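# Roll the carton on the palm until its label is up

## Task

A carton sits loose on the upturned palm of the robot's hand. Reorient it inside that hand so its printed label points upward. The goal picture shows one acceptable lie; rotation about the vertical axis does not matter. Only this hand may touch it; the wrist camera, its post and the arm's last link count as part of the hand. If the carton touches anything else or leaves the hand, the task fails. To finish: the carton is at rest on the palm or fingers and does not touch the wrist, the camera or its post. The palm faces straight up. No hand motor reads "moving" or "overload" or is building toward a shutdown (a motor dead from the start is exempt). Then declare completion. The hand is then opened automatically. The label must still face up with the carton resting on the open hand, since anything held in place only by gripping does not count.

## Robot and tools

Robot: a six-joint arm (shoulder pan, shoulder lift, elbow, wrist 1, wrist 2, wrist 3) carrying one right-handed, four-digit hand with sixteen motors. There is one camera, cam_wrist, a 616x616 fisheye fixed near the wrist. The carton starts on the palm, and the palm should point up.

Frames. The scene frame has its origin on the table below the arm base, with +z up and +y to the left when looking along +x. Result lines give the hand point's position in metres, its orientation as a wxyz quaternion, and its velocities in this frame. The hand point lies in front of the palm, where the thumb tip meets the index and middle tips. Its own axes: +z runs along straightened fingers toward the tips; +x runs across the palm away from the thumb; +y points out of the palm face. The palm face sits at y = -0.062 m. Straight-finger knuckles are at z = -0.017 m, and the fingertips end 0.139 m beyond that. A rigid mast on the palm side spans x +0.05 to +0.10 and z -0.16 to -0.11, reaching to y = +0.06 m. The carton must not rest against it, the camera or the wrist at the end. Only the rubber fingertip caps grip well.

execute_actions(actions). The argument is a list of actions. Each action is a list of up to 15 rows, and each row runs for one 1/30 s step. If there are fewer than 15 rows, the last row repeats. A row has 24 numbers, each in [-1, 1], and can take 6 more (see below).
- Numbers 1-6 are dx, dy, dz, rx, ry, rz. Together they are an offset, not a pose. They are measured in the hand point's own axes from its measured pose at the start of the action. Every row in the action uses that same start. For the first action of a call, the start is the last pose reported. Scale: 1.0 = 0.6 m or 180 degrees. rx, ry, rz form one rotation vector. Each step the command is clipped to 100 mm and 16 degrees from the measured pose, so large changes take several actions.
- Numbers 7-22 are absolute hinge goals, each scaled linearly between its two stops, in this order: index_mcp, index_abd, index_pip, index_dip, middle_mcp, middle_abd, middle_pip, middle_dip, ring_mcp, ring_abd, ring_pip, ring_dip, thumb_cmc, thumb_axl, thumb_mcp, thumb_ipl. Going toward -1 curls the finger mcp/pip/dip hinges toward the palm, and the abd hinges swing the finger away from the thumb. Straight values: mcp +0.75, abd 0.00, pip +0.58, dip +0.70. For the thumb, thumb_cmc toward -1 swings the thumb in front of the palm (straight +0.71). thumb_axl rolls it (straight +0.68; -0.40 is a quarter turn). thumb_mcp (straight +0.23) and thumb_ipl (straight +0.17) bend it.
- Number 23 is current_limit: -1 to +1 maps to 0-550 mA per motor, never below 11 mA. It also caps hinge speed, and very low values may not lift a finger. It starts at +0.4.
- Number 24 is speed: set-points move at (speed+1)/2 of 5.9 rad/s. It starts at -0.6.
- Optional numbers 25-30 are stiffness scales from 0 to 1 for each arm joint, in Joint positions order. They stay in force until changed.
Last written values stay in force. An empty list only returns state and images.

move(target, speed, stop_force, blocking). target is one row in the same 24-30 number layout. Its pose part is an offset from the pose shown in the latest result. The hand point follows a straight path lasting 0.5-10 s. speed is in m/s, from 0.002 to 0.5 (default 0.25), and turning is capped at twice that in rad/s. stop_force, in N from 9 to 40, ends the path on contact. It is not allowed in the first 0.2 s, it is unreliable on rotating moves, and it should be omitted when leaving a contact. blocking=false returns after 0.5 s; check it with wait(0) and issue nothing else until it ends. The "move:" line reports the ending (done, off_target, moving, held, fault, contact), limits (paced = pose clipped; held = some steps blocked), and the distance to target.

wait(seconds): runs 0-10 s while the last command is held. stop: brakes a running move. zoom_image(camera "cam_wrist", region [x0,y0,x1,y1], at most 504x504 px): a closer view of the last image. show_instructions: shows the goal picture. read_manual: licence texts. finished_scene(scene): ends the scene and reports success. It cannot be undone, so call it only when the carton is settled label-up.

Reading results. hand_goal lists the goals written. hand_measured lists the actual hinge positions on the same scale. hand_current_ma is positive when pushing toward -1. hand_state is moving, goal, blocked or overload. A motor spending 5 s at 495 mA or more shuts off for 10 s. A motor reading overload from the first result stays dead. A finger presses only while its goal lies past the object's surface. Wrist force and torque are in hand-point axes, with offsets up to about 4 N and saturation near 50 N. "pose unreachable" means the clearance check altered the command. HELD in step readings marks steps that were held back.

Cautions. Small, slow palm tilts and gentle finger flicks are the safe way to roll the carton. Keep fingers or the thumb raised as walls so it cannot slide off. Anything that pushes hard into something can trip a torque fault, or a force fault at 150 N, and either stops the arm for 10 s. Keep currents below 495 mA for long holds. Arm motors heat while loaded. Commands lag about 0.17 s. The simulation keeps running while you think. Occasional outside nudges may push the carton. Never let it fall or touch the table. Before finishing, level the palm and let the hand settle so no motor reads moving. Check that the carton would stay label-up if the fingers opened.

Each tool is called after "Call:" in YAML: its name, and indented under it one key for each argument.

Reference images:

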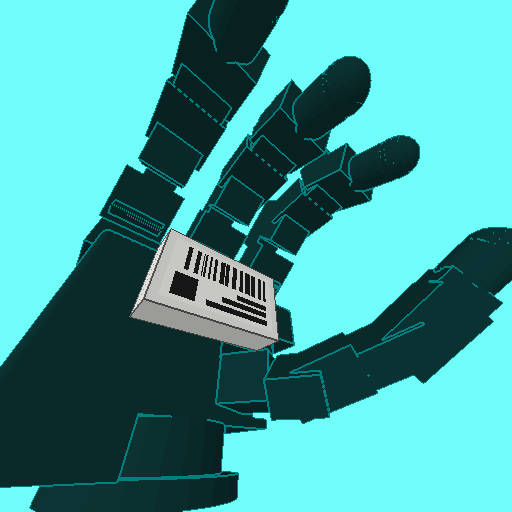

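## Session

Call:
execute_actions:
  actions: []

Scene clock: 0.00 s.
end_effector_position=(+0.6049, +0.1146, +0.4876) hand_goal=(+0.046, +0.000, -0.008, +0.280, +0.046, +0.000, -0.008, +0.280, +0.046, +0.000, -0.008, +0.280, -0.104, +0.266, +0.032, -0.018) hand_measured=(+0.060, +0.000, -0.006, +0.282, +0.058, +0.000, -0.006, +0.282, +0.062, +0.000, -0.006, +0.282, -0.092, +0.270, +0.034, -0.016) hand_current_ma=(+80, +0, +14, +13, +80, +0, +13, +12, +86, +0, +13, +12, +61, +23, +10, +11) hand_state=(goal, goal, goal, goal, goal, goal, goal, goal, goal, goal, goal, goal, goal, goal, goal, goal) hand_current_limit=0.40 hand_speed=-0.60 end_effector_quat_wxyz=(+0.497, +0.438, +0.548, +0.512) end_effector_velocity=(+0.000, -0.000, -0.000) end_effector_angular_velocity=(+0.001, +0.002, -0.000)
Joint positions: [-0.134 -1.205  2.2   -4.162 -1.343 -0.078]
Joint velocities: [-0.    -0.     0.001  0.001 -0.     0.001]
Joint torques (N m, as the arm reports them, + toward a larger angle): no reading
Wrist force (N, on the end effector, along its own x y z axes, offset not removed): no reading
Wrist torque (N m, same axes, about the end effector's origin, offset not removed): no reading
Hand target: +0.605, +0.115, +0.488; +0.497, +0.438, +0.548, +0.512
Joint stiffness scale: [1. 1. 1. 1. 1. 1.]

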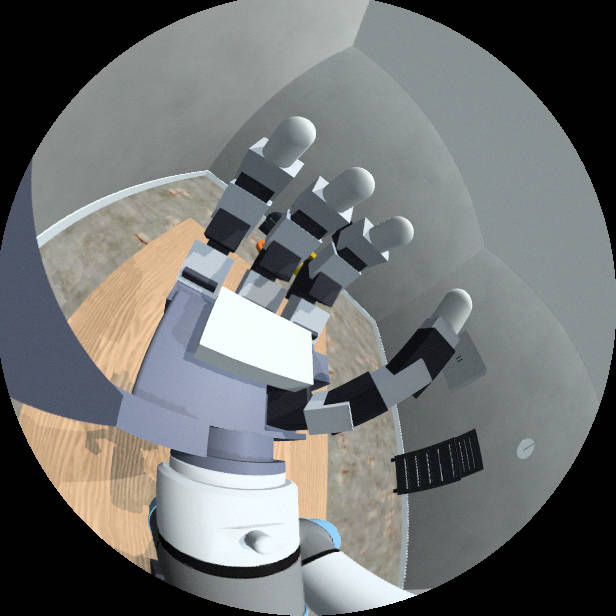

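Call:
zoom_image:
  camera: "cam_wrist"
  region: [120, 200, 400, 480]

Region (120, 200, 400, 480) of cam_wrist's 616x616 image, scaled by 1.800, with more detail than that image has.

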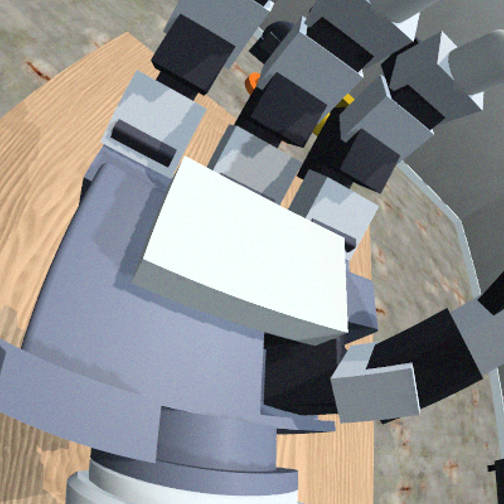

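Call:
move:
  target: [0,-0.08,0,0.33,0,0.02,-0.5,0,0.5,0.5,-0.5,0,0.5,0.5,-0.5,0,0.5,0.5,0.1,0.266,0.03,-0.02,0.4,-0.6]
  speed: 0.2

Call:
move:
  target: [0,-0.05,0.05,0.2,0,0,-0.9,0,0.5,0.5,-0.9,0,0.5,0.5,-0.8,0,0.5,0.5,0.1,0.266,0.03,-0.02,0.4,-0.7]
  speed: 0.2

Scene clock: 13.67 s.
end_effector_position=(+0.6049, +0.1088, +0.4390) hand_goal=(-0.500, +0.000, +0.500, +0.500, -0.500, +0.000, +0.500, +0.500, -0.500, +0.000, +0.500, +0.500, +0.100, +0.266, +0.030, -0.020) hand_measured=(-0.492, +0.000, +0.500, +0.498, -0.492, +0.000, +0.500, +0.498, -0.492, +0.000, +0.500, +0.498, +0.104, +0.270, +0.028, -0.018) hand_current_ma=(+44, +0, +0, -13, +51, +0, +0, -12, +48, +0, +0, -12, +26, +22, -10, +7) hand_state=(goal, goal, goal, goal, goal, goal, goal, goal, goal, goal, goal, goal, goal, goal, goal, goal) hand_current_limit=0.40 hand_speed=-0.60 end_effector_quat_wxyz=(+0.200, +0.643, +0.715, +0.187) end_effector_velocity=(-0.001, +0.000, -0.002) end_effector_angular_velocity=(+0.001, +0.011, -0.001)
Joint positions: [-0.083 -1.71   2.006 -2.426 -1.521 -0.14 ]
Joint velocities: [ 0.     0.    -0.002  0.014  0.     0.001]
Joint torques (N m, as the arm reports them, + toward a larger angle): [  1.2  -14.94 -28.94  -2.92  -0.55   0.06]
Wrist force (N, on the end effector, along its own x y z axes, offset not removed): [-2.4 -5.1 1.5]
Wrist torque (N m, same axes, about the end effector's origin, offset not removed): [-0.50 0.18 -0.38]
Hand target: +0.606, +0.110, +0.440; +0.200, +0.642, +0.716, +0.187
Off the commanded pose: 0.002 m, 0 deg.
Joint stiffness scale: [1. 1. 1. 1. 1. 1.]
move: done

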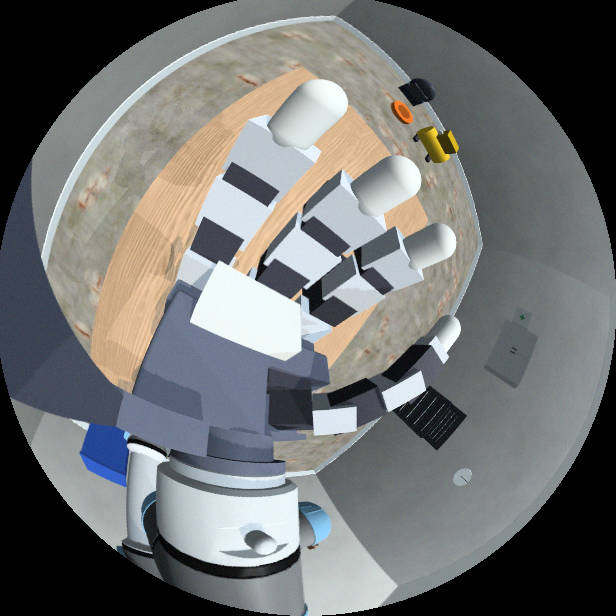

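Scene clock: 15.80 s.
end_effector_position=(+0.5946, +0.1047, +0.3977) hand_goal=(-0.900, +0.000, +0.500, +0.500, -0.900, +0.000, +0.500, +0.500, -0.800, +0.000, +0.500, +0.500, +0.100, +0.266, +0.030, -0.020) hand_measured=(-0.884, +0.000, +0.500, +0.498, -0.878, +0.000, +0.500, +0.498, -0.778, +0.000, +0.500, +0.498, +0.102, +0.270, +0.028, -0.020) hand_current_ma=(+100, +0, +1, -12, +140, +0, +1, -12, +115, +0, +2, -11, +10, +22, -17, +7) hand_state=(goal, goal, goal, goal, blocked, goal, goal, goal, blocked, goal, goal, goal, goal, goal, goal, goal) hand_current_limit=0.40 hand_speed=-0.70 end_effector_quat_wxyz=(-0.008, +0.673, +0.738, -0.042) end_effector_velocity=(-0.003, -0.000, -0.000) end_effector_angular_velocity=(-0.002, +0.017, -0.001)
Joint positions: [-0.051 -1.508  1.545 -1.546 -1.61  -0.109]
Joint velocities: [ 0.001  0.002 -0.009  0.023 -0.002  0.002]
Joint torques (N m, as the arm reports them, + toward a larger angle): [  2.37 -25.28 -28.72  -2.63  -0.36   0.61]
Wrist force (N, on the end effector, along its own x y z axes, offset not removed): [-0.8 -4.1 0.0]
Wrist torque (N m, same axes, about the end effector's origin, offset not removed): [-0.22 -0.08 -0.48]
Hand target: +0.595, +0.106, +0.398; -0.008, +0.673, +0.739, -0.043
Off the commanded pose: 0.002 m, 0 deg.
Joint stiffness scale: [1. 1. 1. 1. 1. 1.]
move: done

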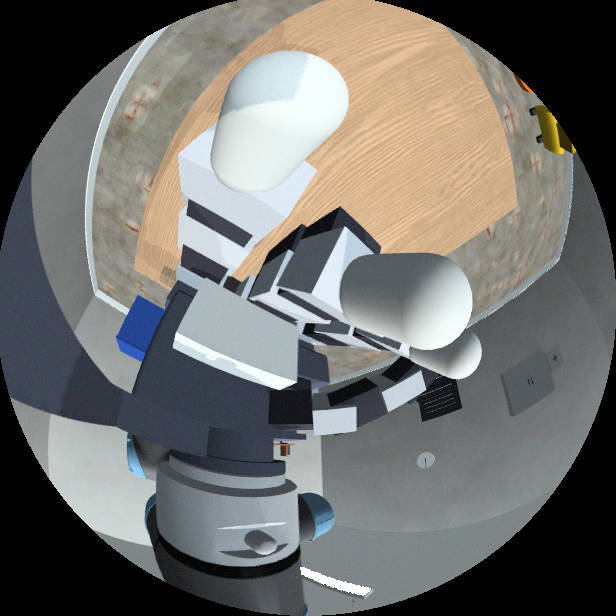

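Call:
move:
  target: [0,-0.03,0,0.1,0.03,0,-0.9,0,0.5,0.5,-0.9,0,0.5,0.5,-0.92,0,0.5,0.6,0.1,0.266,0.03,-0.02,0.4,-0.7]
  speed: 0.12

Scene clock: 19.23 s.
end_effector_position=(+0.5756, +0.1043, +0.3988) hand_goal=(-0.900, +0.000, +0.500, +0.500, -0.900, +0.000, +0.500, +0.500, -0.920, +0.000, +0.500, +0.600, +0.100, +0.266, +0.030, -0.020) hand_measured=(-0.884, +0.000, +0.500, +0.498, -0.878, +0.000, +0.500, +0.498, -0.890, +0.000, +0.500, +0.598, +0.100, +0.270, +0.028, -0.020) hand_current_ma=(+100, +0, +3, -12, +140, +0, +2, -11, +165, +0, +3, -11, +1, +22, -17, +7) hand_state=(goal, goal, goal, goal, blocked, goal, goal, goal, blocked, goal, goal, goal, goal, goal, goal, goal) hand_current_limit=0.40 hand_speed=-0.70 end_effector_quat_wxyz=(-0.147, +0.664, +0.722, -0.126) end_effector_velocity=(-0.003, +0.000, +0.001) end_effector_angular_velocity=(+0.001, +0.013, -0.000)
Joint positions: [-0.075 -1.355  1.257 -1.089 -1.561 -0.13 ]
Joint velocities: [-0.     0.002 -0.008  0.019  0.001 -0.   ]
Joint torques (N m, as the arm reports them, + toward a larger angle): [ -3.13 -30.9  -26.64  -1.13   0.83  -0.43]
Wrist force (N, on the end effector, along its own x y z axes, offset not removed): [2.0 -5.7 3.7]
Wrist torque (N m, same axes, about the end effector's origin, offset not removed): [-0.75 -0.38 -0.02]
Hand target: +0.577, +0.103, +0.399; -0.148, +0.665, +0.721, -0.125
Off the commanded pose: 0.002 m, 0 deg.
Joint stiffness scale: [1. 1. 1. 1. 1. 1.]
move: done

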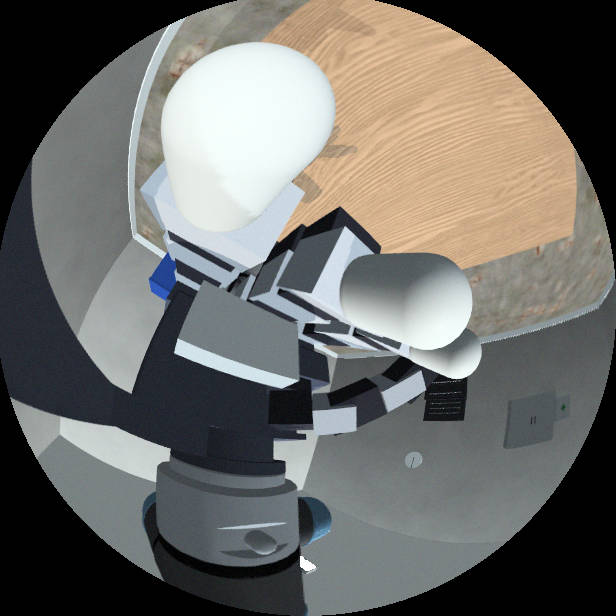

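Call:
move:
  target: [0,-0.03,0,0.07,-0.005,0,-0.9,0,0.4,0.3,-0.9,0,0.4,0.3,-0.92,0,0.4,0.5,0.1,0.266,0.03,-0.02,0.4,-0.7]
  speed: 0.1

Scene clock: 22.67 s.
end_effector_position=(+0.5586, +0.1015, +0.4054) hand_goal=(-0.900, +0.000, +0.400, +0.300, -0.900, +0.000, +0.400, +0.300, -0.920, +0.000, +0.400, +0.500, +0.100, +0.266, +0.030, -0.020) hand_measured=(-0.884, +0.000, +0.410, +0.304, -0.878, +0.000, +0.408, +0.304, -0.890, +0.000, +0.408, +0.504, +0.098, +0.268, +0.028, -0.020) hand_current_ma=(+100, +0, +50, +20, +139, +0, +44, +18, +159, +0, +46, +19, -8, +18, -17, +7) hand_state=(goal, goal, goal, goal, blocked, goal, goal, goal, blocked, goal, goal, goal, goal, goal, goal, goal) hand_current_limit=0.40 hand_speed=-0.70 end_effector_quat_wxyz=(-0.213, +0.644, +0.705, -0.208) end_effector_velocity=(-0.004, +0.000, +0.002) end_effector_angular_velocity=(-0.001, +0.015, -0.000)
Joint positions: [-0.065 -1.23   1.047 -0.79  -1.596 -0.118]
Joint velocities: [ 0.001  0.001 -0.008  0.022 -0.001  0.001]
Joint torques (N m, as the arm reports them, + toward a larger angle): [  2.4  -32.03 -25.07  -0.64  -0.48   0.43]
Wrist force (N, on the end effector, along its own x y z axes, offset not removed): [1.2 -1.1 0.4]
Wrist torque (N m, same axes, about the end effector's origin, offset not removed): [0.18 -0.29 0.12]
Hand target: +0.559, +0.103, +0.406; -0.213, +0.643, +0.705, -0.209
Off the commanded pose: 0.001 m, 0 deg.
Joint stiffness scale: [1. 1. 1. 1. 1. 1.]
move: done

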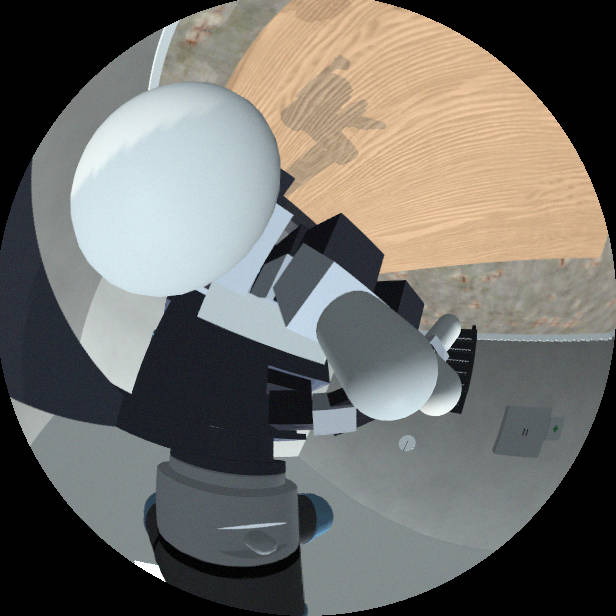

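Call:
move:
  target: [0,0,0,-0.12,0,0,-0.9,0,0.4,0.3,-0.9,0,0.4,0.3,-0.9,0,0.4,0.4,0.1,0.266,0.03,-0.02,0.4,-0.9]
  speed: 0.2

Call:
move:
  target: [0,0,0,-0.2,0,0,-0.35,0,0.4,0.3,-0.35,0,0.4,0.3,-0.35,0,0.4,0.3,0.1,0.266,0.03,-0.02,0.4,-0.89]
  speed: 0.2

Scene clock: 26.50 s.
end_effector_position=(+0.5591, +0.1027, +0.4054) hand_goal=(-0.900, +0.000, +0.400, +0.300, -0.900, +0.000, +0.400, +0.300, -0.900, +0.000, +0.400, +0.400, +0.100, +0.266, +0.030, -0.020) hand_measured=(-0.884, +0.000, +0.410, +0.304, -0.878, +0.000, +0.408, +0.304, -0.888, +0.000, +0.408, +0.404, +0.098, +0.268, +0.028, -0.020) hand_current_ma=(+100, +0, +48, +19, +139, +0, +44, +18, +68, +0, +46, +18, -8, +17, -17, +7) hand_state=(goal, goal, goal, goal, blocked, goal, goal, goal, goal, goal, goal, goal, goal, goal, goal, goal) hand_current_limit=0.40 hand_speed=-0.90 end_effector_quat_wxyz=(-0.089, +0.672, +0.731, -0.074) end_effector_velocity=(+0.003, -0.000, +0.001) end_effector_angular_velocity=(+0.001, -0.017, +0.001)
Joint positions: [-0.082 -1.502  1.454 -1.297 -1.557 -0.138]
Joint velocities: [-0.001 -0.003  0.006 -0.02   0.001 -0.001]
Joint torques (N m, as the arm reports them, + toward a larger angle): [ -4.4  -29.71 -20.3   -3.41   0.6   -0.13]
Wrist force (N, on the end effector, along its own x y z axes, offset not removed): [0.2 0.1 3.9]
Wrist torque (N m, same axes, about the end effector's origin, offset not removed): [-0.02 -0.18 0.03]
Hand target: +0.559, +0.102, +0.405; -0.089, +0.673, +0.731, -0.072
Off the commanded pose: 0.001 m, 0 deg.
Joint stiffness scale: [1. 1. 1. 1. 1. 1.]
move: done

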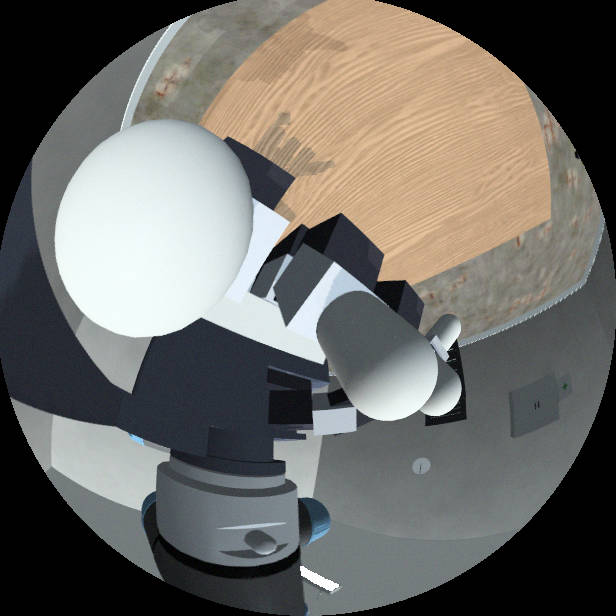

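Scene clock: 28.90 s.
end_effector_position=(+0.5603, +0.1040, +0.4058) hand_goal=(-0.350, +0.000, +0.400, +0.300, -0.350, +0.000, +0.400, +0.300, -0.350, +0.000, +0.400, +0.300, +0.100, +0.266, +0.030, -0.020) hand_measured=(-0.342, +0.000, +0.410, +0.304, -0.342, +0.000, +0.408, +0.304, -0.340, +0.000, +0.408, +0.304, +0.100, +0.268, +0.028, -0.020) hand_current_ma=(+50, +0, +47, +18, +53, +0, +42, +17, +54, +0, +43, +17, +3, +17, -17, +7) hand_state=(goal, goal, goal, goal, goal, goal, goal, goal, goal, goal, goal, goal, goal, goal, goal, goal) hand_current_limit=0.40 hand_speed=-0.89 end_effector_quat_wxyz=(+0.123, +0.666, +0.719, +0.156) end_effector_velocity=(+0.000, +0.000, +0.001) end_effector_angular_velocity=(-0.000, -0.003, +0.000)
Joint positions: [-0.119 -1.792  2.043 -2.216 -1.464 -0.14 ]
Joint velocities: [-0.    -0.001  0.001 -0.003  0.    -0.   ]
Joint torques (N m, as the arm reports them, + toward a larger angle): [ -3.24 -17.15 -21.15  -3.73   0.8    0.44]
Wrist force (N, on the end effector, along its own x y z axes, offset not removed): [-0.5 -1.3 0.2]
Wrist torque (N m, same axes, about the end effector's origin, offset not removed): [0.17 0.04 -0.23]
Hand target: +0.559, +0.103, +0.405; +0.123, +0.667, +0.718, +0.156
Off the commanded pose: 0.002 m, 0 deg.
Joint stiffness scale: [1. 1. 1. 1. 1. 1.]
move: done

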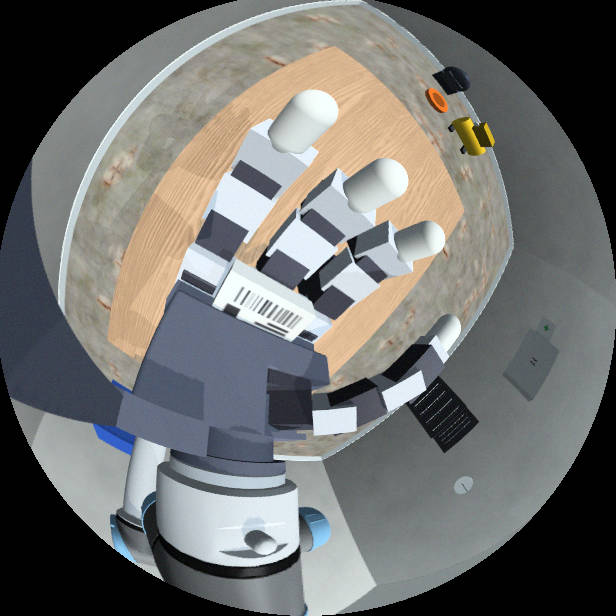

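Call:
move:
  target: [0,0.08,0,-0.372,0,-0.01,0.62,0,0.45,0.4,0.62,0,0.45,0.4,0.62,0,0.45,0.4,0.1,0.266,0.03,-0.02,0.4,-0.88]
  speed: 0.2

Scene clock: 34.40 s.
end_effector_position=(+0.6043, +0.1058, +0.4246) hand_goal=(+0.620, +0.000, +0.450, +0.400, +0.620, +0.000, +0.450, +0.400, +0.620, +0.000, +0.450, +0.400, +0.100, +0.266, +0.030, -0.020) hand_measured=(+0.628, +0.000, +0.450, +0.398, +0.628, +0.000, +0.450, +0.398, +0.630, +0.000, +0.450, +0.398, +0.106, +0.268, +0.028, -0.020) hand_current_ma=(+51, +0, +3, -12, +52, +0, +3, -11, +55, +0, +2, -11, +30, +17, -10, +7) hand_state=(goal, goal, goal, goal, goal, goal, goal, goal, goal, goal, goal, goal, goal, goal, goal, goal) hand_current_limit=0.40 hand_speed=-0.88 end_effector_quat_wxyz=(+0.472, +0.478, +0.524, +0.524) end_effector_velocity=(+0.000, +0.000, +0.001) end_effector_angular_velocity=(+0.000, -0.004, +0.001)
Joint positions: [-0.116 -1.065  2.227 -4.305 -1.389  0.02 ]
Joint velocities: [ 0.     0.    -0.002 -0.002  0.001  0.001]
Joint torques (N m, as the arm reports them, + toward a larger angle): [  2.27 -29.6  -13.58  -2.88  -0.62   0.58]
Wrist force (N, on the end effector, along its own x y z axes, offset not removed): [-0.2 0.0 1.0]
Wrist torque (N m, same axes, about the end effector's origin, offset not removed): [-0.17 -0.15 -0.27]
Hand target: +0.605, +0.107, +0.425; +0.472, +0.477, +0.523, +0.525
Off the commanded pose: 0.001 m, 0 deg.
Joint stiffness scale: [1. 1. 1. 1. 1. 1.]
move: done

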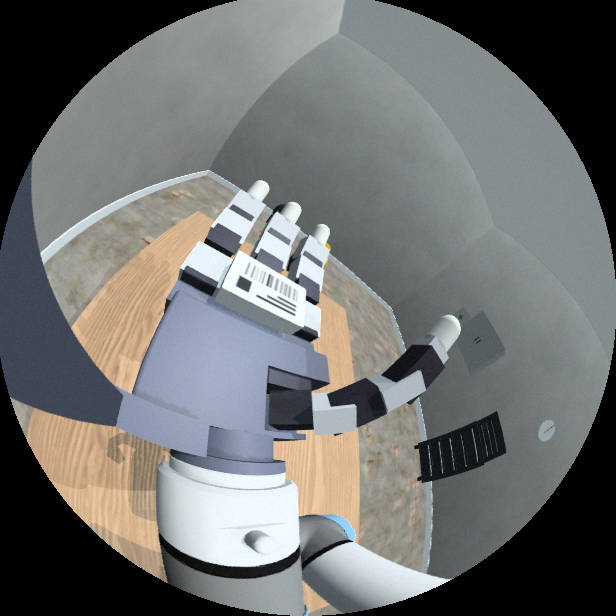

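Call:
move:
  target: [0,0,0,0,0,0,0.74,0,0.56,0.6,0.74,0,0.56,0.6,0.74,0,0.56,0.6,0.1,0.266,0.03,-0.02,0.4,-0.88]

Call:
zoom_image:
  camera: "cam_wrist"
  region: [140, 170, 380, 410]

Scene clock: 36.80 s.
end_effector_position=(+0.6043, +0.1058, +0.4247) hand_goal=(+0.740, +0.000, +0.560, +0.600, +0.740, +0.000, +0.560, +0.600, +0.740, +0.000, +0.560, +0.600, +0.100, +0.266, +0.030, -0.020) hand_measured=(+0.748, +0.000, +0.560, +0.598, +0.748, +0.000, +0.560, +0.598, +0.750, +0.000, +0.560, +0.598, +0.106, +0.268, +0.028, -0.020) hand_current_ma=(+52, +0, +3, -11, +52, +0, +3, -11, +56, +0, +3, -11, +30, +17, -10, +7) hand_state=(goal, goal, goal, goal, goal, goal, goal, goal, goal, goal, goal, goal, goal, goal, goal, goal) hand_current_limit=0.40 hand_speed=-0.88 end_effector_quat_wxyz=(+0.472, +0.478, +0.524, +0.524) end_effector_velocity=(+0.000, -0.000, -0.000) end_effector_angular_velocity=(+0.000, +0.001, -0.001)
Joint positions: [-0.116 -1.065  2.227 -4.306 -1.389  0.021]
Joint velocities: [ 0.     0.001 -0.     0.    -0.001  0.   ]
Joint torques (N m, as the arm reports them, + toward a larger angle): [ -0.76 -31.59 -10.11  -2.14   0.2    0.14]
Wrist force (N, on the end effector, along its own x y z axes, offset not removed): [1.4 -2.0 -0.9]
Wrist torque (N m, same axes, about the end effector's origin, offset not removed): [-0.02 -0.18 -0.06]
Hand target: +0.604, +0.106, +0.425; +0.472, +0.478, +0.524, +0.524
Off the commanded pose: 0.000 m, 0 deg.
Joint stiffness scale: [1. 1. 1. 1. 1. 1.]
move: done

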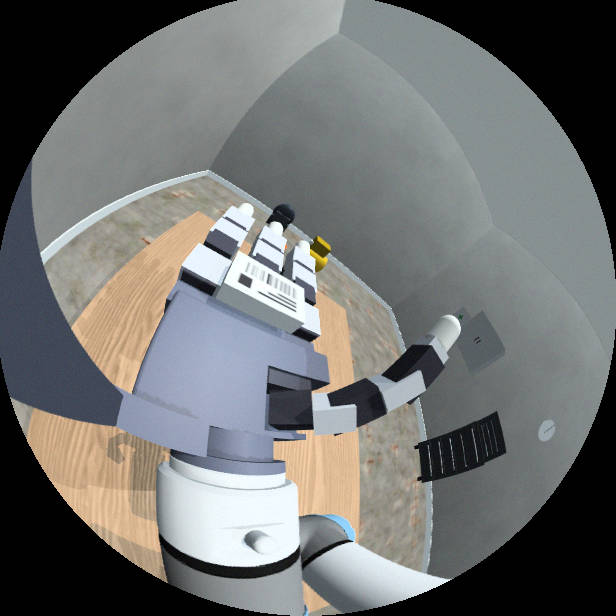

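Region (140, 170, 380, 410) of cam_wrist's 616x616 image, scaled by 2.100, with more detail than that image has.

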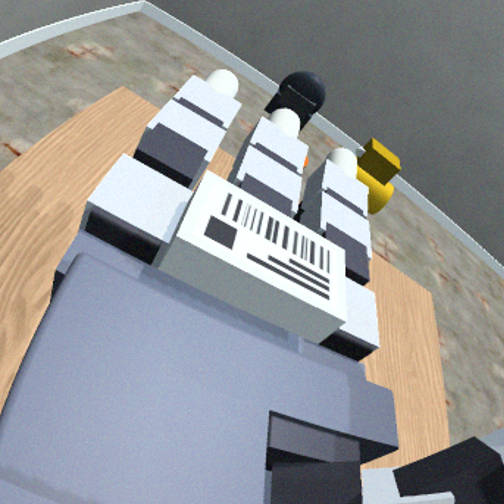

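Call:
finished_scene:
  scene: 1

The scene is finished: the task was done.


## Next scene

The same job, from a new start.

Call:
show_instructions:

Call:
execute_actions:
  actions: []

Reference images for this scene: goal picture from the wrist camera place.

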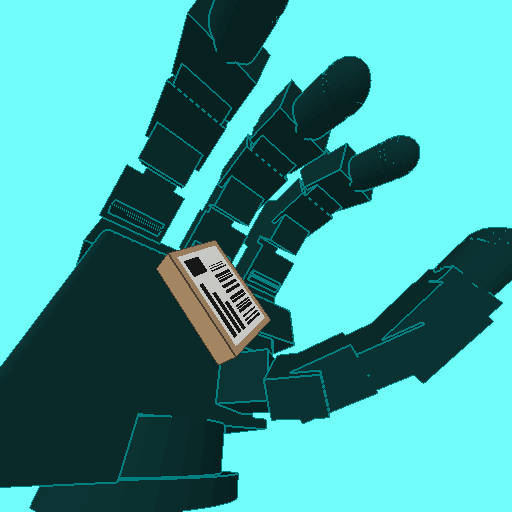

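Scene clock: 0.00 s.
end_effector_position=(+0.6065, +0.0872, +0.4686) hand_goal=(+0.046, +0.000, -0.008, +0.280, +0.046, +0.000, -0.008, +0.280, +0.046, +0.000, -0.008, +0.280, -0.104, +0.266, +0.032, -0.018) hand_measured=(+0.060, +0.000, -0.006, +0.282, +0.060, +0.000, -0.006, +0.282, +0.062, +0.000, -0.006, +0.282, -0.090, +0.270, +0.034, -0.016) hand_current_ma=(+85, +0, +15, +13, +84, +0, +14, +12, +90, +0, +14, +12, +67, +25, +10, +11) hand_state=(goal, goal, goal, goal, goal, goal, goal, goal, goal, goal, goal, goal, goal, goal, goal, goal) hand_current_limit=0.40 hand_speed=-0.60 end_effector_quat_wxyz=(+0.487, +0.469, +0.539, +0.503) end_effector_velocity=(-0.000, -0.000, -0.000) end_effector_angular_velocity=(+0.000, +0.002, -0.001)
Joint positions: [-0.175 -1.194  2.231 -4.165 -1.341 -0.042]
Joint velocities: [-0.    -0.001  0.001  0.002 -0.001  0.   ]
Joint torques (N m, as the arm reports them, + toward a larger angle): no reading
Wrist force (N, on the end effector, along its own x y z axes, offset not removed): no reading
Wrist torque (N m, same axes, about the end effector's origin, offset not removed): no reading
Hand target: +0.607, +0.087, +0.469; +0.487, +0.469, +0.539, +0.503
Joint stiffness scale: [1. 1. 1. 1. 1. 1.]

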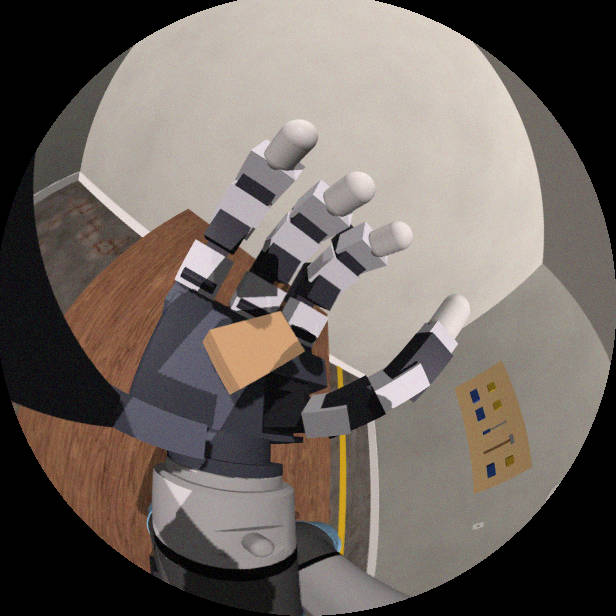

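Call:
move:
  target: [0,-0.08,0,0.33,0,0.0,-0.5,0,0.5,0.5,-0.5,0,0.5,0.5,-0.5,0,0.5,0.5,0.1,0.266,0.03,-0.02,0.4,-0.6]
  speed: 0.2

Scene clock: 5.00 s.
end_effector_position=(+0.6044, +0.0832, +0.4199) hand_goal=(-0.500, +0.000, +0.500, +0.500, -0.500, +0.000, +0.500, +0.500, -0.500, +0.000, +0.500, +0.500, +0.100, +0.266, +0.030, -0.020) hand_measured=(-0.492, +0.000, +0.500, +0.498, -0.492, +0.000, +0.500, +0.498, -0.490, +0.000, +0.500, +0.498, +0.106, +0.270, +0.028, -0.018) hand_current_ma=(+45, +0, +0, -13, +48, +0, +0, -12, +50, +0, +0, -12, +27, +24, -11, +7) hand_state=(goal, goal, goal, goal, goal, goal, goal, goal, goal, goal, goal, goal, goal, goal, goal, goal) hand_current_limit=0.40 hand_speed=-0.60 end_effector_quat_wxyz=(+0.191, +0.649, +0.717, +0.170) end_effector_velocity=(-0.001, -0.000, -0.002) end_effector_angular_velocity=(-0.002, +0.011, -0.001)
Joint positions: [-0.136 -1.708  2.028 -2.411 -1.512 -0.183]
Joint velocities: [ 0.     0.    -0.002  0.012 -0.003 -0.   ]
Joint torques (N m, as the arm reports them, + toward a larger angle): [  1.24 -16.14 -28.94  -3.    -0.66   0.25]
Wrist force (N, on the end effector, along its own x y z axes, offset not removed): [1.7 -1.5 0.5]
Wrist torque (N m, same axes, about the end effector's origin, offset not removed): [-0.08 -0.22 -0.04]
Hand target: +0.605, +0.085, +0.420; +0.191, +0.648, +0.717, +0.170
Off the commanded pose: 0.002 m, 0 deg.
Joint stiffness scale: [1. 1. 1. 1. 1. 1.]
move: done

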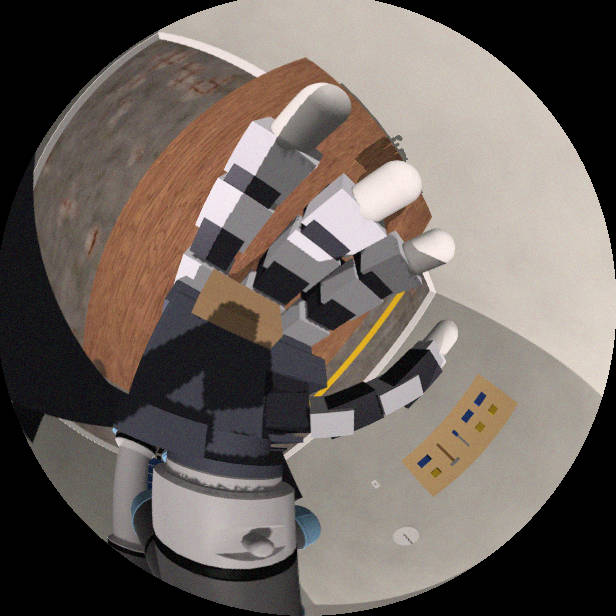

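Squared up between ring and middle. Level and continue.

Call:
move:
  target: [0,-0.08,0.03,0.25,0.025,0,-0.9,0,0.5,0.5,-0.9,0,0.5,0.5,-0.92,0,0.5,0.6,0.1,0.266,0.03,-0.02,0.4,-0.7]
  speed: 0.2

Call:
move:
  target: [0,-0.03,0,0.1,0,0,-0.9,0,0.4,0.3,-0.9,0,0.4,0.3,-0.92,0,0.4,0.5,0.1,0.266,0.03,-0.02,0.4,-0.7]
  speed: 0.12

Scene clock: 10.30 s.
end_effector_position=(+0.5710, +0.0770, +0.3808) hand_goal=(-0.900, +0.000, +0.500, +0.500, -0.900, +0.000, +0.500, +0.500, -0.920, +0.000, +0.500, +0.600, +0.100, +0.266, +0.030, -0.020) hand_measured=(-0.884, +0.000, +0.500, +0.498, -0.758, +0.000, +0.500, +0.498, -0.762, +0.000, +0.500, +0.598, +0.100, +0.270, +0.028, -0.020) hand_current_ma=(+103, +0, +2, -12, +385, +0, +3, -11, +385, +0, +3, -11, +5, +24, -16, +7) hand_state=(goal, goal, goal, goal, blocked, goal, goal, goal, blocked, goal, goal, goal, goal, goal, goal, goal) hand_current_limit=0.40 hand_speed=-0.70 end_effector_quat_wxyz=(-0.099, +0.666, +0.734, -0.092) end_effector_velocity=(-0.003, +0.001, +0.001) end_effector_angular_velocity=(+0.000, +0.013, -0.000)
Joint positions: [-0.123 -1.46   1.46  -1.306 -1.584 -0.186]
Joint velocities: [ 0.001  0.002 -0.01   0.021 -0.001  0.001]
Joint torques (N m, as the arm reports them, + toward a larger angle): [  1.73 -25.4  -26.25  -1.84  -0.43   0.71]
Wrist force (N, on the end effector, along its own x y z axes, offset not removed): [-3.0 -2.4 1.5]
Wrist torque (N m, same axes, about the end effector's origin, offset not removed): [-0.13 0.18 -0.39]
Hand target: +0.572, +0.078, +0.381; -0.099, +0.665, +0.734, -0.093
Off the commanded pose: 0.002 m, 0 deg.
Joint stiffness scale: [1. 1. 1. 1. 1. 1.]
move: done

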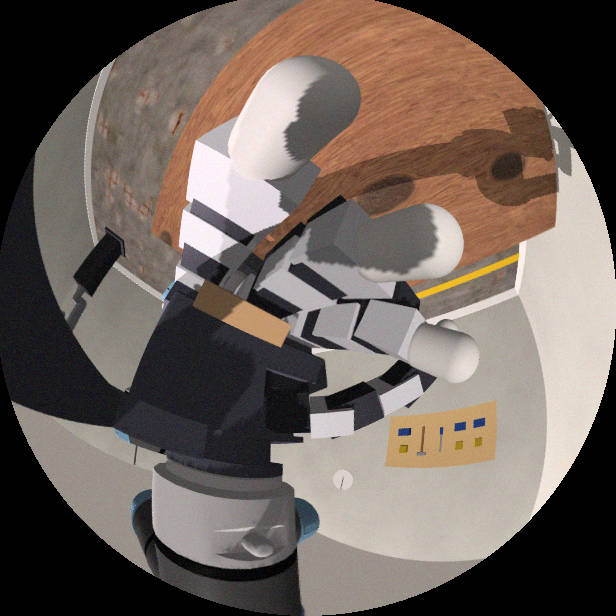

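Scene clock: 12.10 s.
end_effector_position=(+0.5532, +0.0739, +0.3855) hand_goal=(-0.900, +0.000, +0.400, +0.300, -0.900, +0.000, +0.400, +0.300, -0.920, +0.000, +0.400, +0.500, +0.100, +0.266, +0.030, -0.020) hand_measured=(-0.884, +0.000, +0.410, +0.304, -0.758, +0.000, +0.408, +0.304, -0.762, +0.000, +0.410, +0.504, +0.098, +0.268, +0.028, -0.020) hand_current_ma=(+103, +0, +48, +19, +385, +0, +46, +19, +385, +0, +47, +20, -7, +18, -16, +7) hand_state=(goal, goal, goal, goal, blocked, goal, goal, goal, blocked, goal, goal, goal, goal, goal, goal, goal) hand_current_limit=0.40 hand_speed=-0.70 end_effector_quat_wxyz=(-0.202, +0.643, +0.710, -0.204) end_effector_velocity=(-0.003, +0.000, +0.002) end_effector_angular_velocity=(-0.002, +0.011, +0.002)
Joint positions: [-0.107 -1.281  1.171 -0.888 -1.63  -0.16 ]
Joint velocities: [ 0.001  0.001 -0.008  0.018 -0.003  0.001]
Joint torques (N m, as the arm reports them, + toward a larger angle): [  1.54 -32.45 -28.88  -0.85  -0.48   0.79]
Wrist force (N, on the end effector, along its own x y z axes, offset not removed): [-4.3 -2.4 2.4]
Wrist torque (N m, same axes, about the end effector's origin, offset not removed): [-0.08 0.50 -0.42]
Hand target: +0.554, +0.075, +0.386; -0.201, +0.642, +0.710, -0.205
Off the commanded pose: 0.001 m, 0 deg.
Joint stiffness scale: [1. 1. 1. 1. 1. 1.]
move: done

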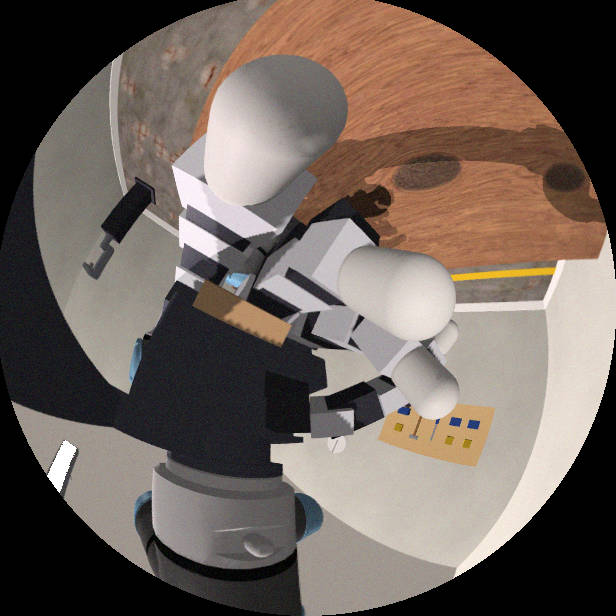

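Call:
move:
  target: [0,0,0,-0.16,0,0,-0.76,0,0.4,0.3,-0.8,0,0.4,0.3,-0.8,0,0.4,0.3,0.1,0.266,0.03,-0.02,0.4,-0.8]

Call:
move:
  target: [0,0,0,-0.16,0,0,-0.3,0,0.4,0.3,-0.3,0,0.4,0.3,-0.3,0,0.4,0.3,0.1,0.266,0.03,-0.02,0.4,-0.88]
  speed: 0.2

Scene clock: 15.80 s.
end_effector_position=(+0.5539, +0.0752, +0.3854) hand_goal=(-0.760, +0.000, +0.400, +0.300, -0.800, +0.000, +0.400, +0.300, -0.800, +0.000, +0.400, +0.300, +0.100, +0.266, +0.030, -0.020) hand_measured=(-0.752, +0.000, +0.410, +0.304, -0.758, +0.000, +0.408, +0.304, -0.762, +0.000, +0.408, +0.304, +0.098, +0.268, +0.028, -0.020) hand_current_ma=(+51, +0, +48, +19, +268, +0, +44, +18, +204, +0, +44, +18, -8, +18, -16, +7) hand_state=(goal, goal, goal, goal, blocked, goal, goal, goal, blocked, goal, goal, goal, goal, goal, goal, goal) hand_current_limit=0.40 hand_speed=-0.80 end_effector_quat_wxyz=(-0.036, +0.673, +0.739, -0.022) end_effector_velocity=(+0.002, +0.000, +0.001) end_effector_angular_velocity=(+0.001, -0.014, +0.000)
Joint positions: [-0.147 -1.617  1.679 -1.553 -1.551 -0.209]
Joint velocities: [-0.    -0.002  0.006 -0.017  0.002 -0.001]
Joint torques (N m, as the arm reports them, + toward a larger angle): [ -4.02 -27.16 -21.77  -2.48   0.77  -0.42]
Wrist force (N, on the end effector, along its own x y z axes, offset not removed): [-2.3 -1.3 -1.7]
Wrist torque (N m, same axes, about the end effector's origin, offset not removed): [0.40 0.18 -0.05]
Hand target: +0.553, +0.074, +0.385; -0.035, +0.674, +0.738, -0.021
Off the commanded pose: 0.001 m, 0 deg.
Joint stiffness scale: [1. 1. 1. 1. 1. 1.]
move: done

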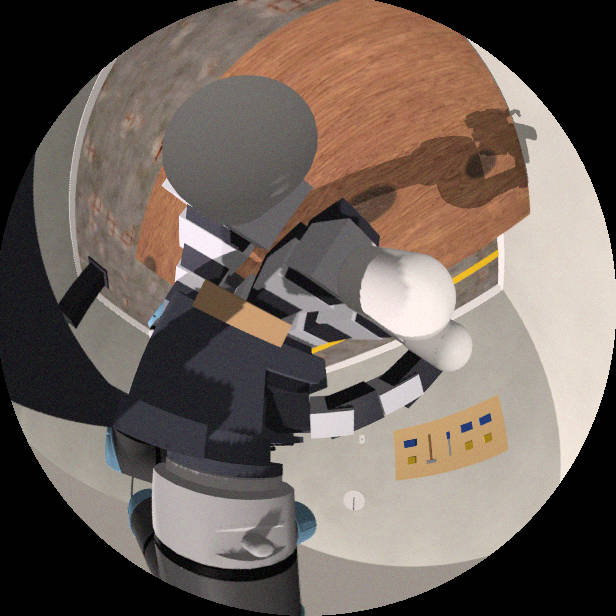

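Scene clock: 17.83 s.
end_effector_position=(+0.5550, +0.0765, +0.3860) hand_goal=(-0.300, +0.000, +0.400, +0.300, -0.300, +0.000, +0.400, +0.300, -0.300, +0.000, +0.400, +0.300, +0.100, +0.266, +0.030, -0.020) hand_measured=(-0.292, +0.000, +0.410, +0.304, -0.292, +0.000, +0.408, +0.304, -0.290, +0.000, +0.408, +0.304, +0.100, +0.268, +0.028, -0.020) hand_current_ma=(+50, +0, +47, +19, +51, +0, +42, +18, +54, +0, +43, +18, +4, +18, -16, +7) hand_state=(goal, goal, goal, goal, goal, goal, goal, goal, goal, goal, goal, goal, goal, goal, goal, goal) hand_current_limit=0.40 hand_speed=-0.88 end_effector_quat_wxyz=(+0.133, +0.660, +0.722, +0.162) end_effector_velocity=(+0.000, +0.000, +0.002) end_effector_angular_velocity=(-0.000, -0.006, -0.000)
Joint positions: [-0.197 -1.813  2.126 -2.292 -1.432 -0.223]
Joint velocities: [ 0.    -0.001  0.001 -0.006  0.001  0.001]
Joint torques (N m, as the arm reports them, + toward a larger angle): [ -2.81 -16.   -19.55  -4.11   0.81   0.47]
Wrist force (N, on the end effector, along its own x y z axes, offset not removed): [-3.0 -0.4 0.8]
Wrist torque (N m, same axes, about the end effector's origin, offset not removed): [0.02 0.32 -0.36]
Hand target: +0.554, +0.075, +0.385; +0.132, +0.661, +0.721, +0.162
Off the commanded pose: 0.002 m, 0 deg.
Joint stiffness scale: [1. 1. 1. 1. 1. 1.]
move: done

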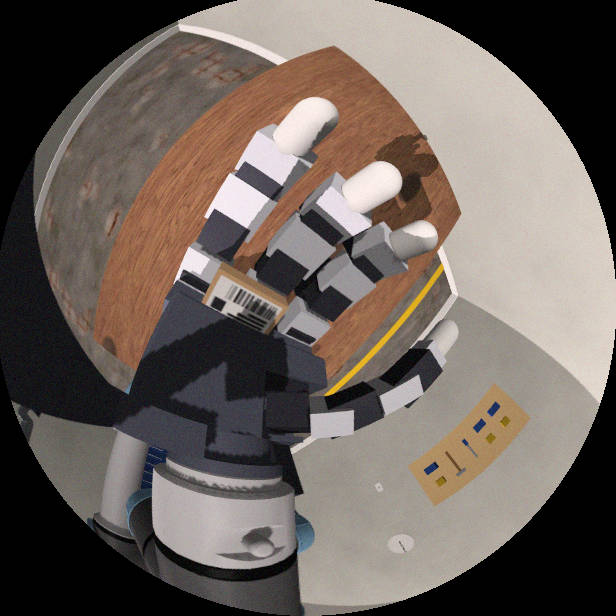

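Call:
move:
  target: [0,0.08,-0.04,-0.366,0,-0.008,0.74,0,0.56,0.6,0.74,0,0.5,0.5,0.74,0,0.5,0.5,0.1,0.266,0.03,-0.02,0.4,-0.88]
  speed: 0.2

Scene clock: 23.07 s.
end_effector_position=(+0.5887, +0.0775, +0.4278) hand_goal=(+0.740, +0.000, +0.560, +0.600, +0.740, +0.000, +0.500, +0.500, +0.740, +0.000, +0.500, +0.500, +0.100, +0.266, +0.030, -0.020) hand_measured=(+0.748, +0.000, +0.560, +0.598, +0.748, +0.000, +0.500, +0.498, +0.750, +0.000, +0.500, +0.498, +0.106, +0.268, +0.028, -0.020) hand_current_ma=(+52, +0, +4, -11, +52, +0, +3, -11, +55, +0, +3, -11, +30, +18, -10, +7) hand_state=(goal, goal, goal, goal, goal, goal, goal, goal, goal, goal, goal, goal, goal, goal, goal, goal) hand_current_limit=0.40 hand_speed=-0.88 end_effector_quat_wxyz=(+0.471, +0.474, +0.525, +0.526) end_effector_velocity=(-0.000, +0.000, -0.001) end_effector_angular_velocity=(+0.001, +0.004, -0.000)
Joint positions: [-0.208 -1.097  2.29  -4.341 -1.289  0.019]
Joint velocities: [-0.     0.     0.003  0.    -0.     0.   ]
Joint torques (N m, as the arm reports them, + toward a larger angle): [  2.36 -27.62 -13.05  -2.71  -0.59   0.38]
Wrist force (N, on the end effector, along its own x y z axes, offset not removed): [1.6 -1.5 -0.1]
Wrist torque (N m, same axes, about the end effector's origin, offset not removed): [-0.24 -0.32 0.14]
Hand target: +0.589, +0.079, +0.428; +0.471, +0.473, +0.525, +0.528
Off the commanded pose: 0.001 m, 0 deg.
Joint stiffness scale: [1. 1. 1. 1. 1. 1.]
move: done

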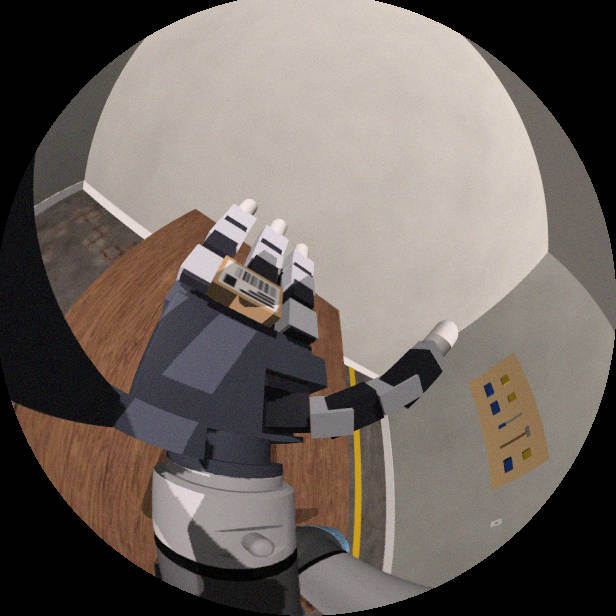

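Call:
wait:
  seconds: 1

Call:
finished_scene:
  scene: 2

Scene clock: 24.87 s.
end_effector_position=(+0.5887, +0.0775, +0.4278) hand_goal=(+0.740, +0.000, +0.560, +0.600, +0.740, +0.000, +0.500, +0.500, +0.740, +0.000, +0.500, +0.500, +0.100, +0.266, +0.030, -0.020) hand_measured=(+0.748, +0.000, +0.560, +0.598, +0.748, +0.000, +0.500, +0.498, +0.750, +0.000, +0.500, +0.498, +0.106, +0.268, +0.028, -0.020) hand_current_ma=(+52, +0, +4, -11, +52, +0, +3, -11, +55, +0, +3, -11, +30, +18, -10, +7) hand_state=(goal, goal, goal, goal, goal, goal, goal, goal, goal, goal, goal, goal, goal, goal, goal, goal) hand_current_limit=0.40 hand_speed=-0.88 end_effector_quat_wxyz=(+0.471, +0.474, +0.525, +0.526) end_effector_velocity=(-0.001, -0.000, +0.000) end_effector_angular_velocity=(-0.001, -0.001, -0.001)
Joint positions: [-0.208 -1.097  2.29  -4.341 -1.289  0.019]
Joint velocities: [-0.    -0.001  0.001 -0.001 -0.001 -0.001]
Joint torques (N m, as the arm reports them, + toward a larger angle): [  2.94 -27.51 -12.89  -2.74  -0.57   0.49]
Wrist force (N, on the end effector, along its own x y z axes, offset not removed): [1.4 -1.8 -3.5]
Wrist torque (N m, same axes, about the end effector's origin, offset not removed): [-0.02 -0.25 -0.05]
Hand target: +0.589, +0.079, +0.428; +0.471, +0.473, +0.525, +0.528
Off the commanded pose: 0.001 m, 0 deg.
Joint stiffness scale: [1. 1. 1. 1. 1. 1.]
wait: 1.00 s; at rest from the start

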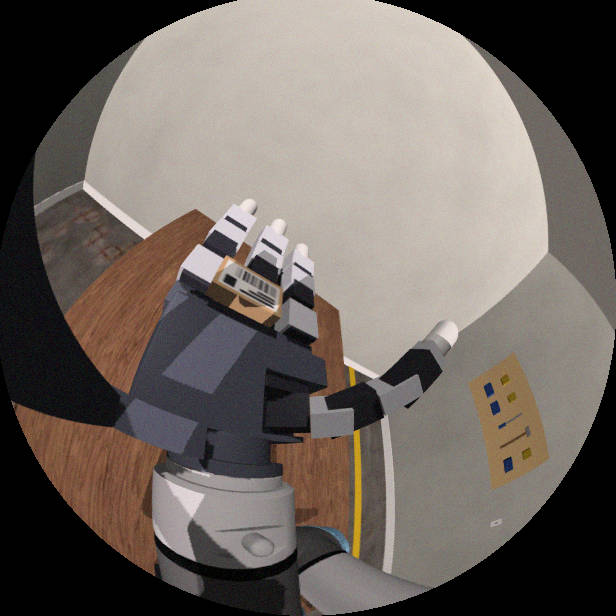

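The scene is finished: the task was done.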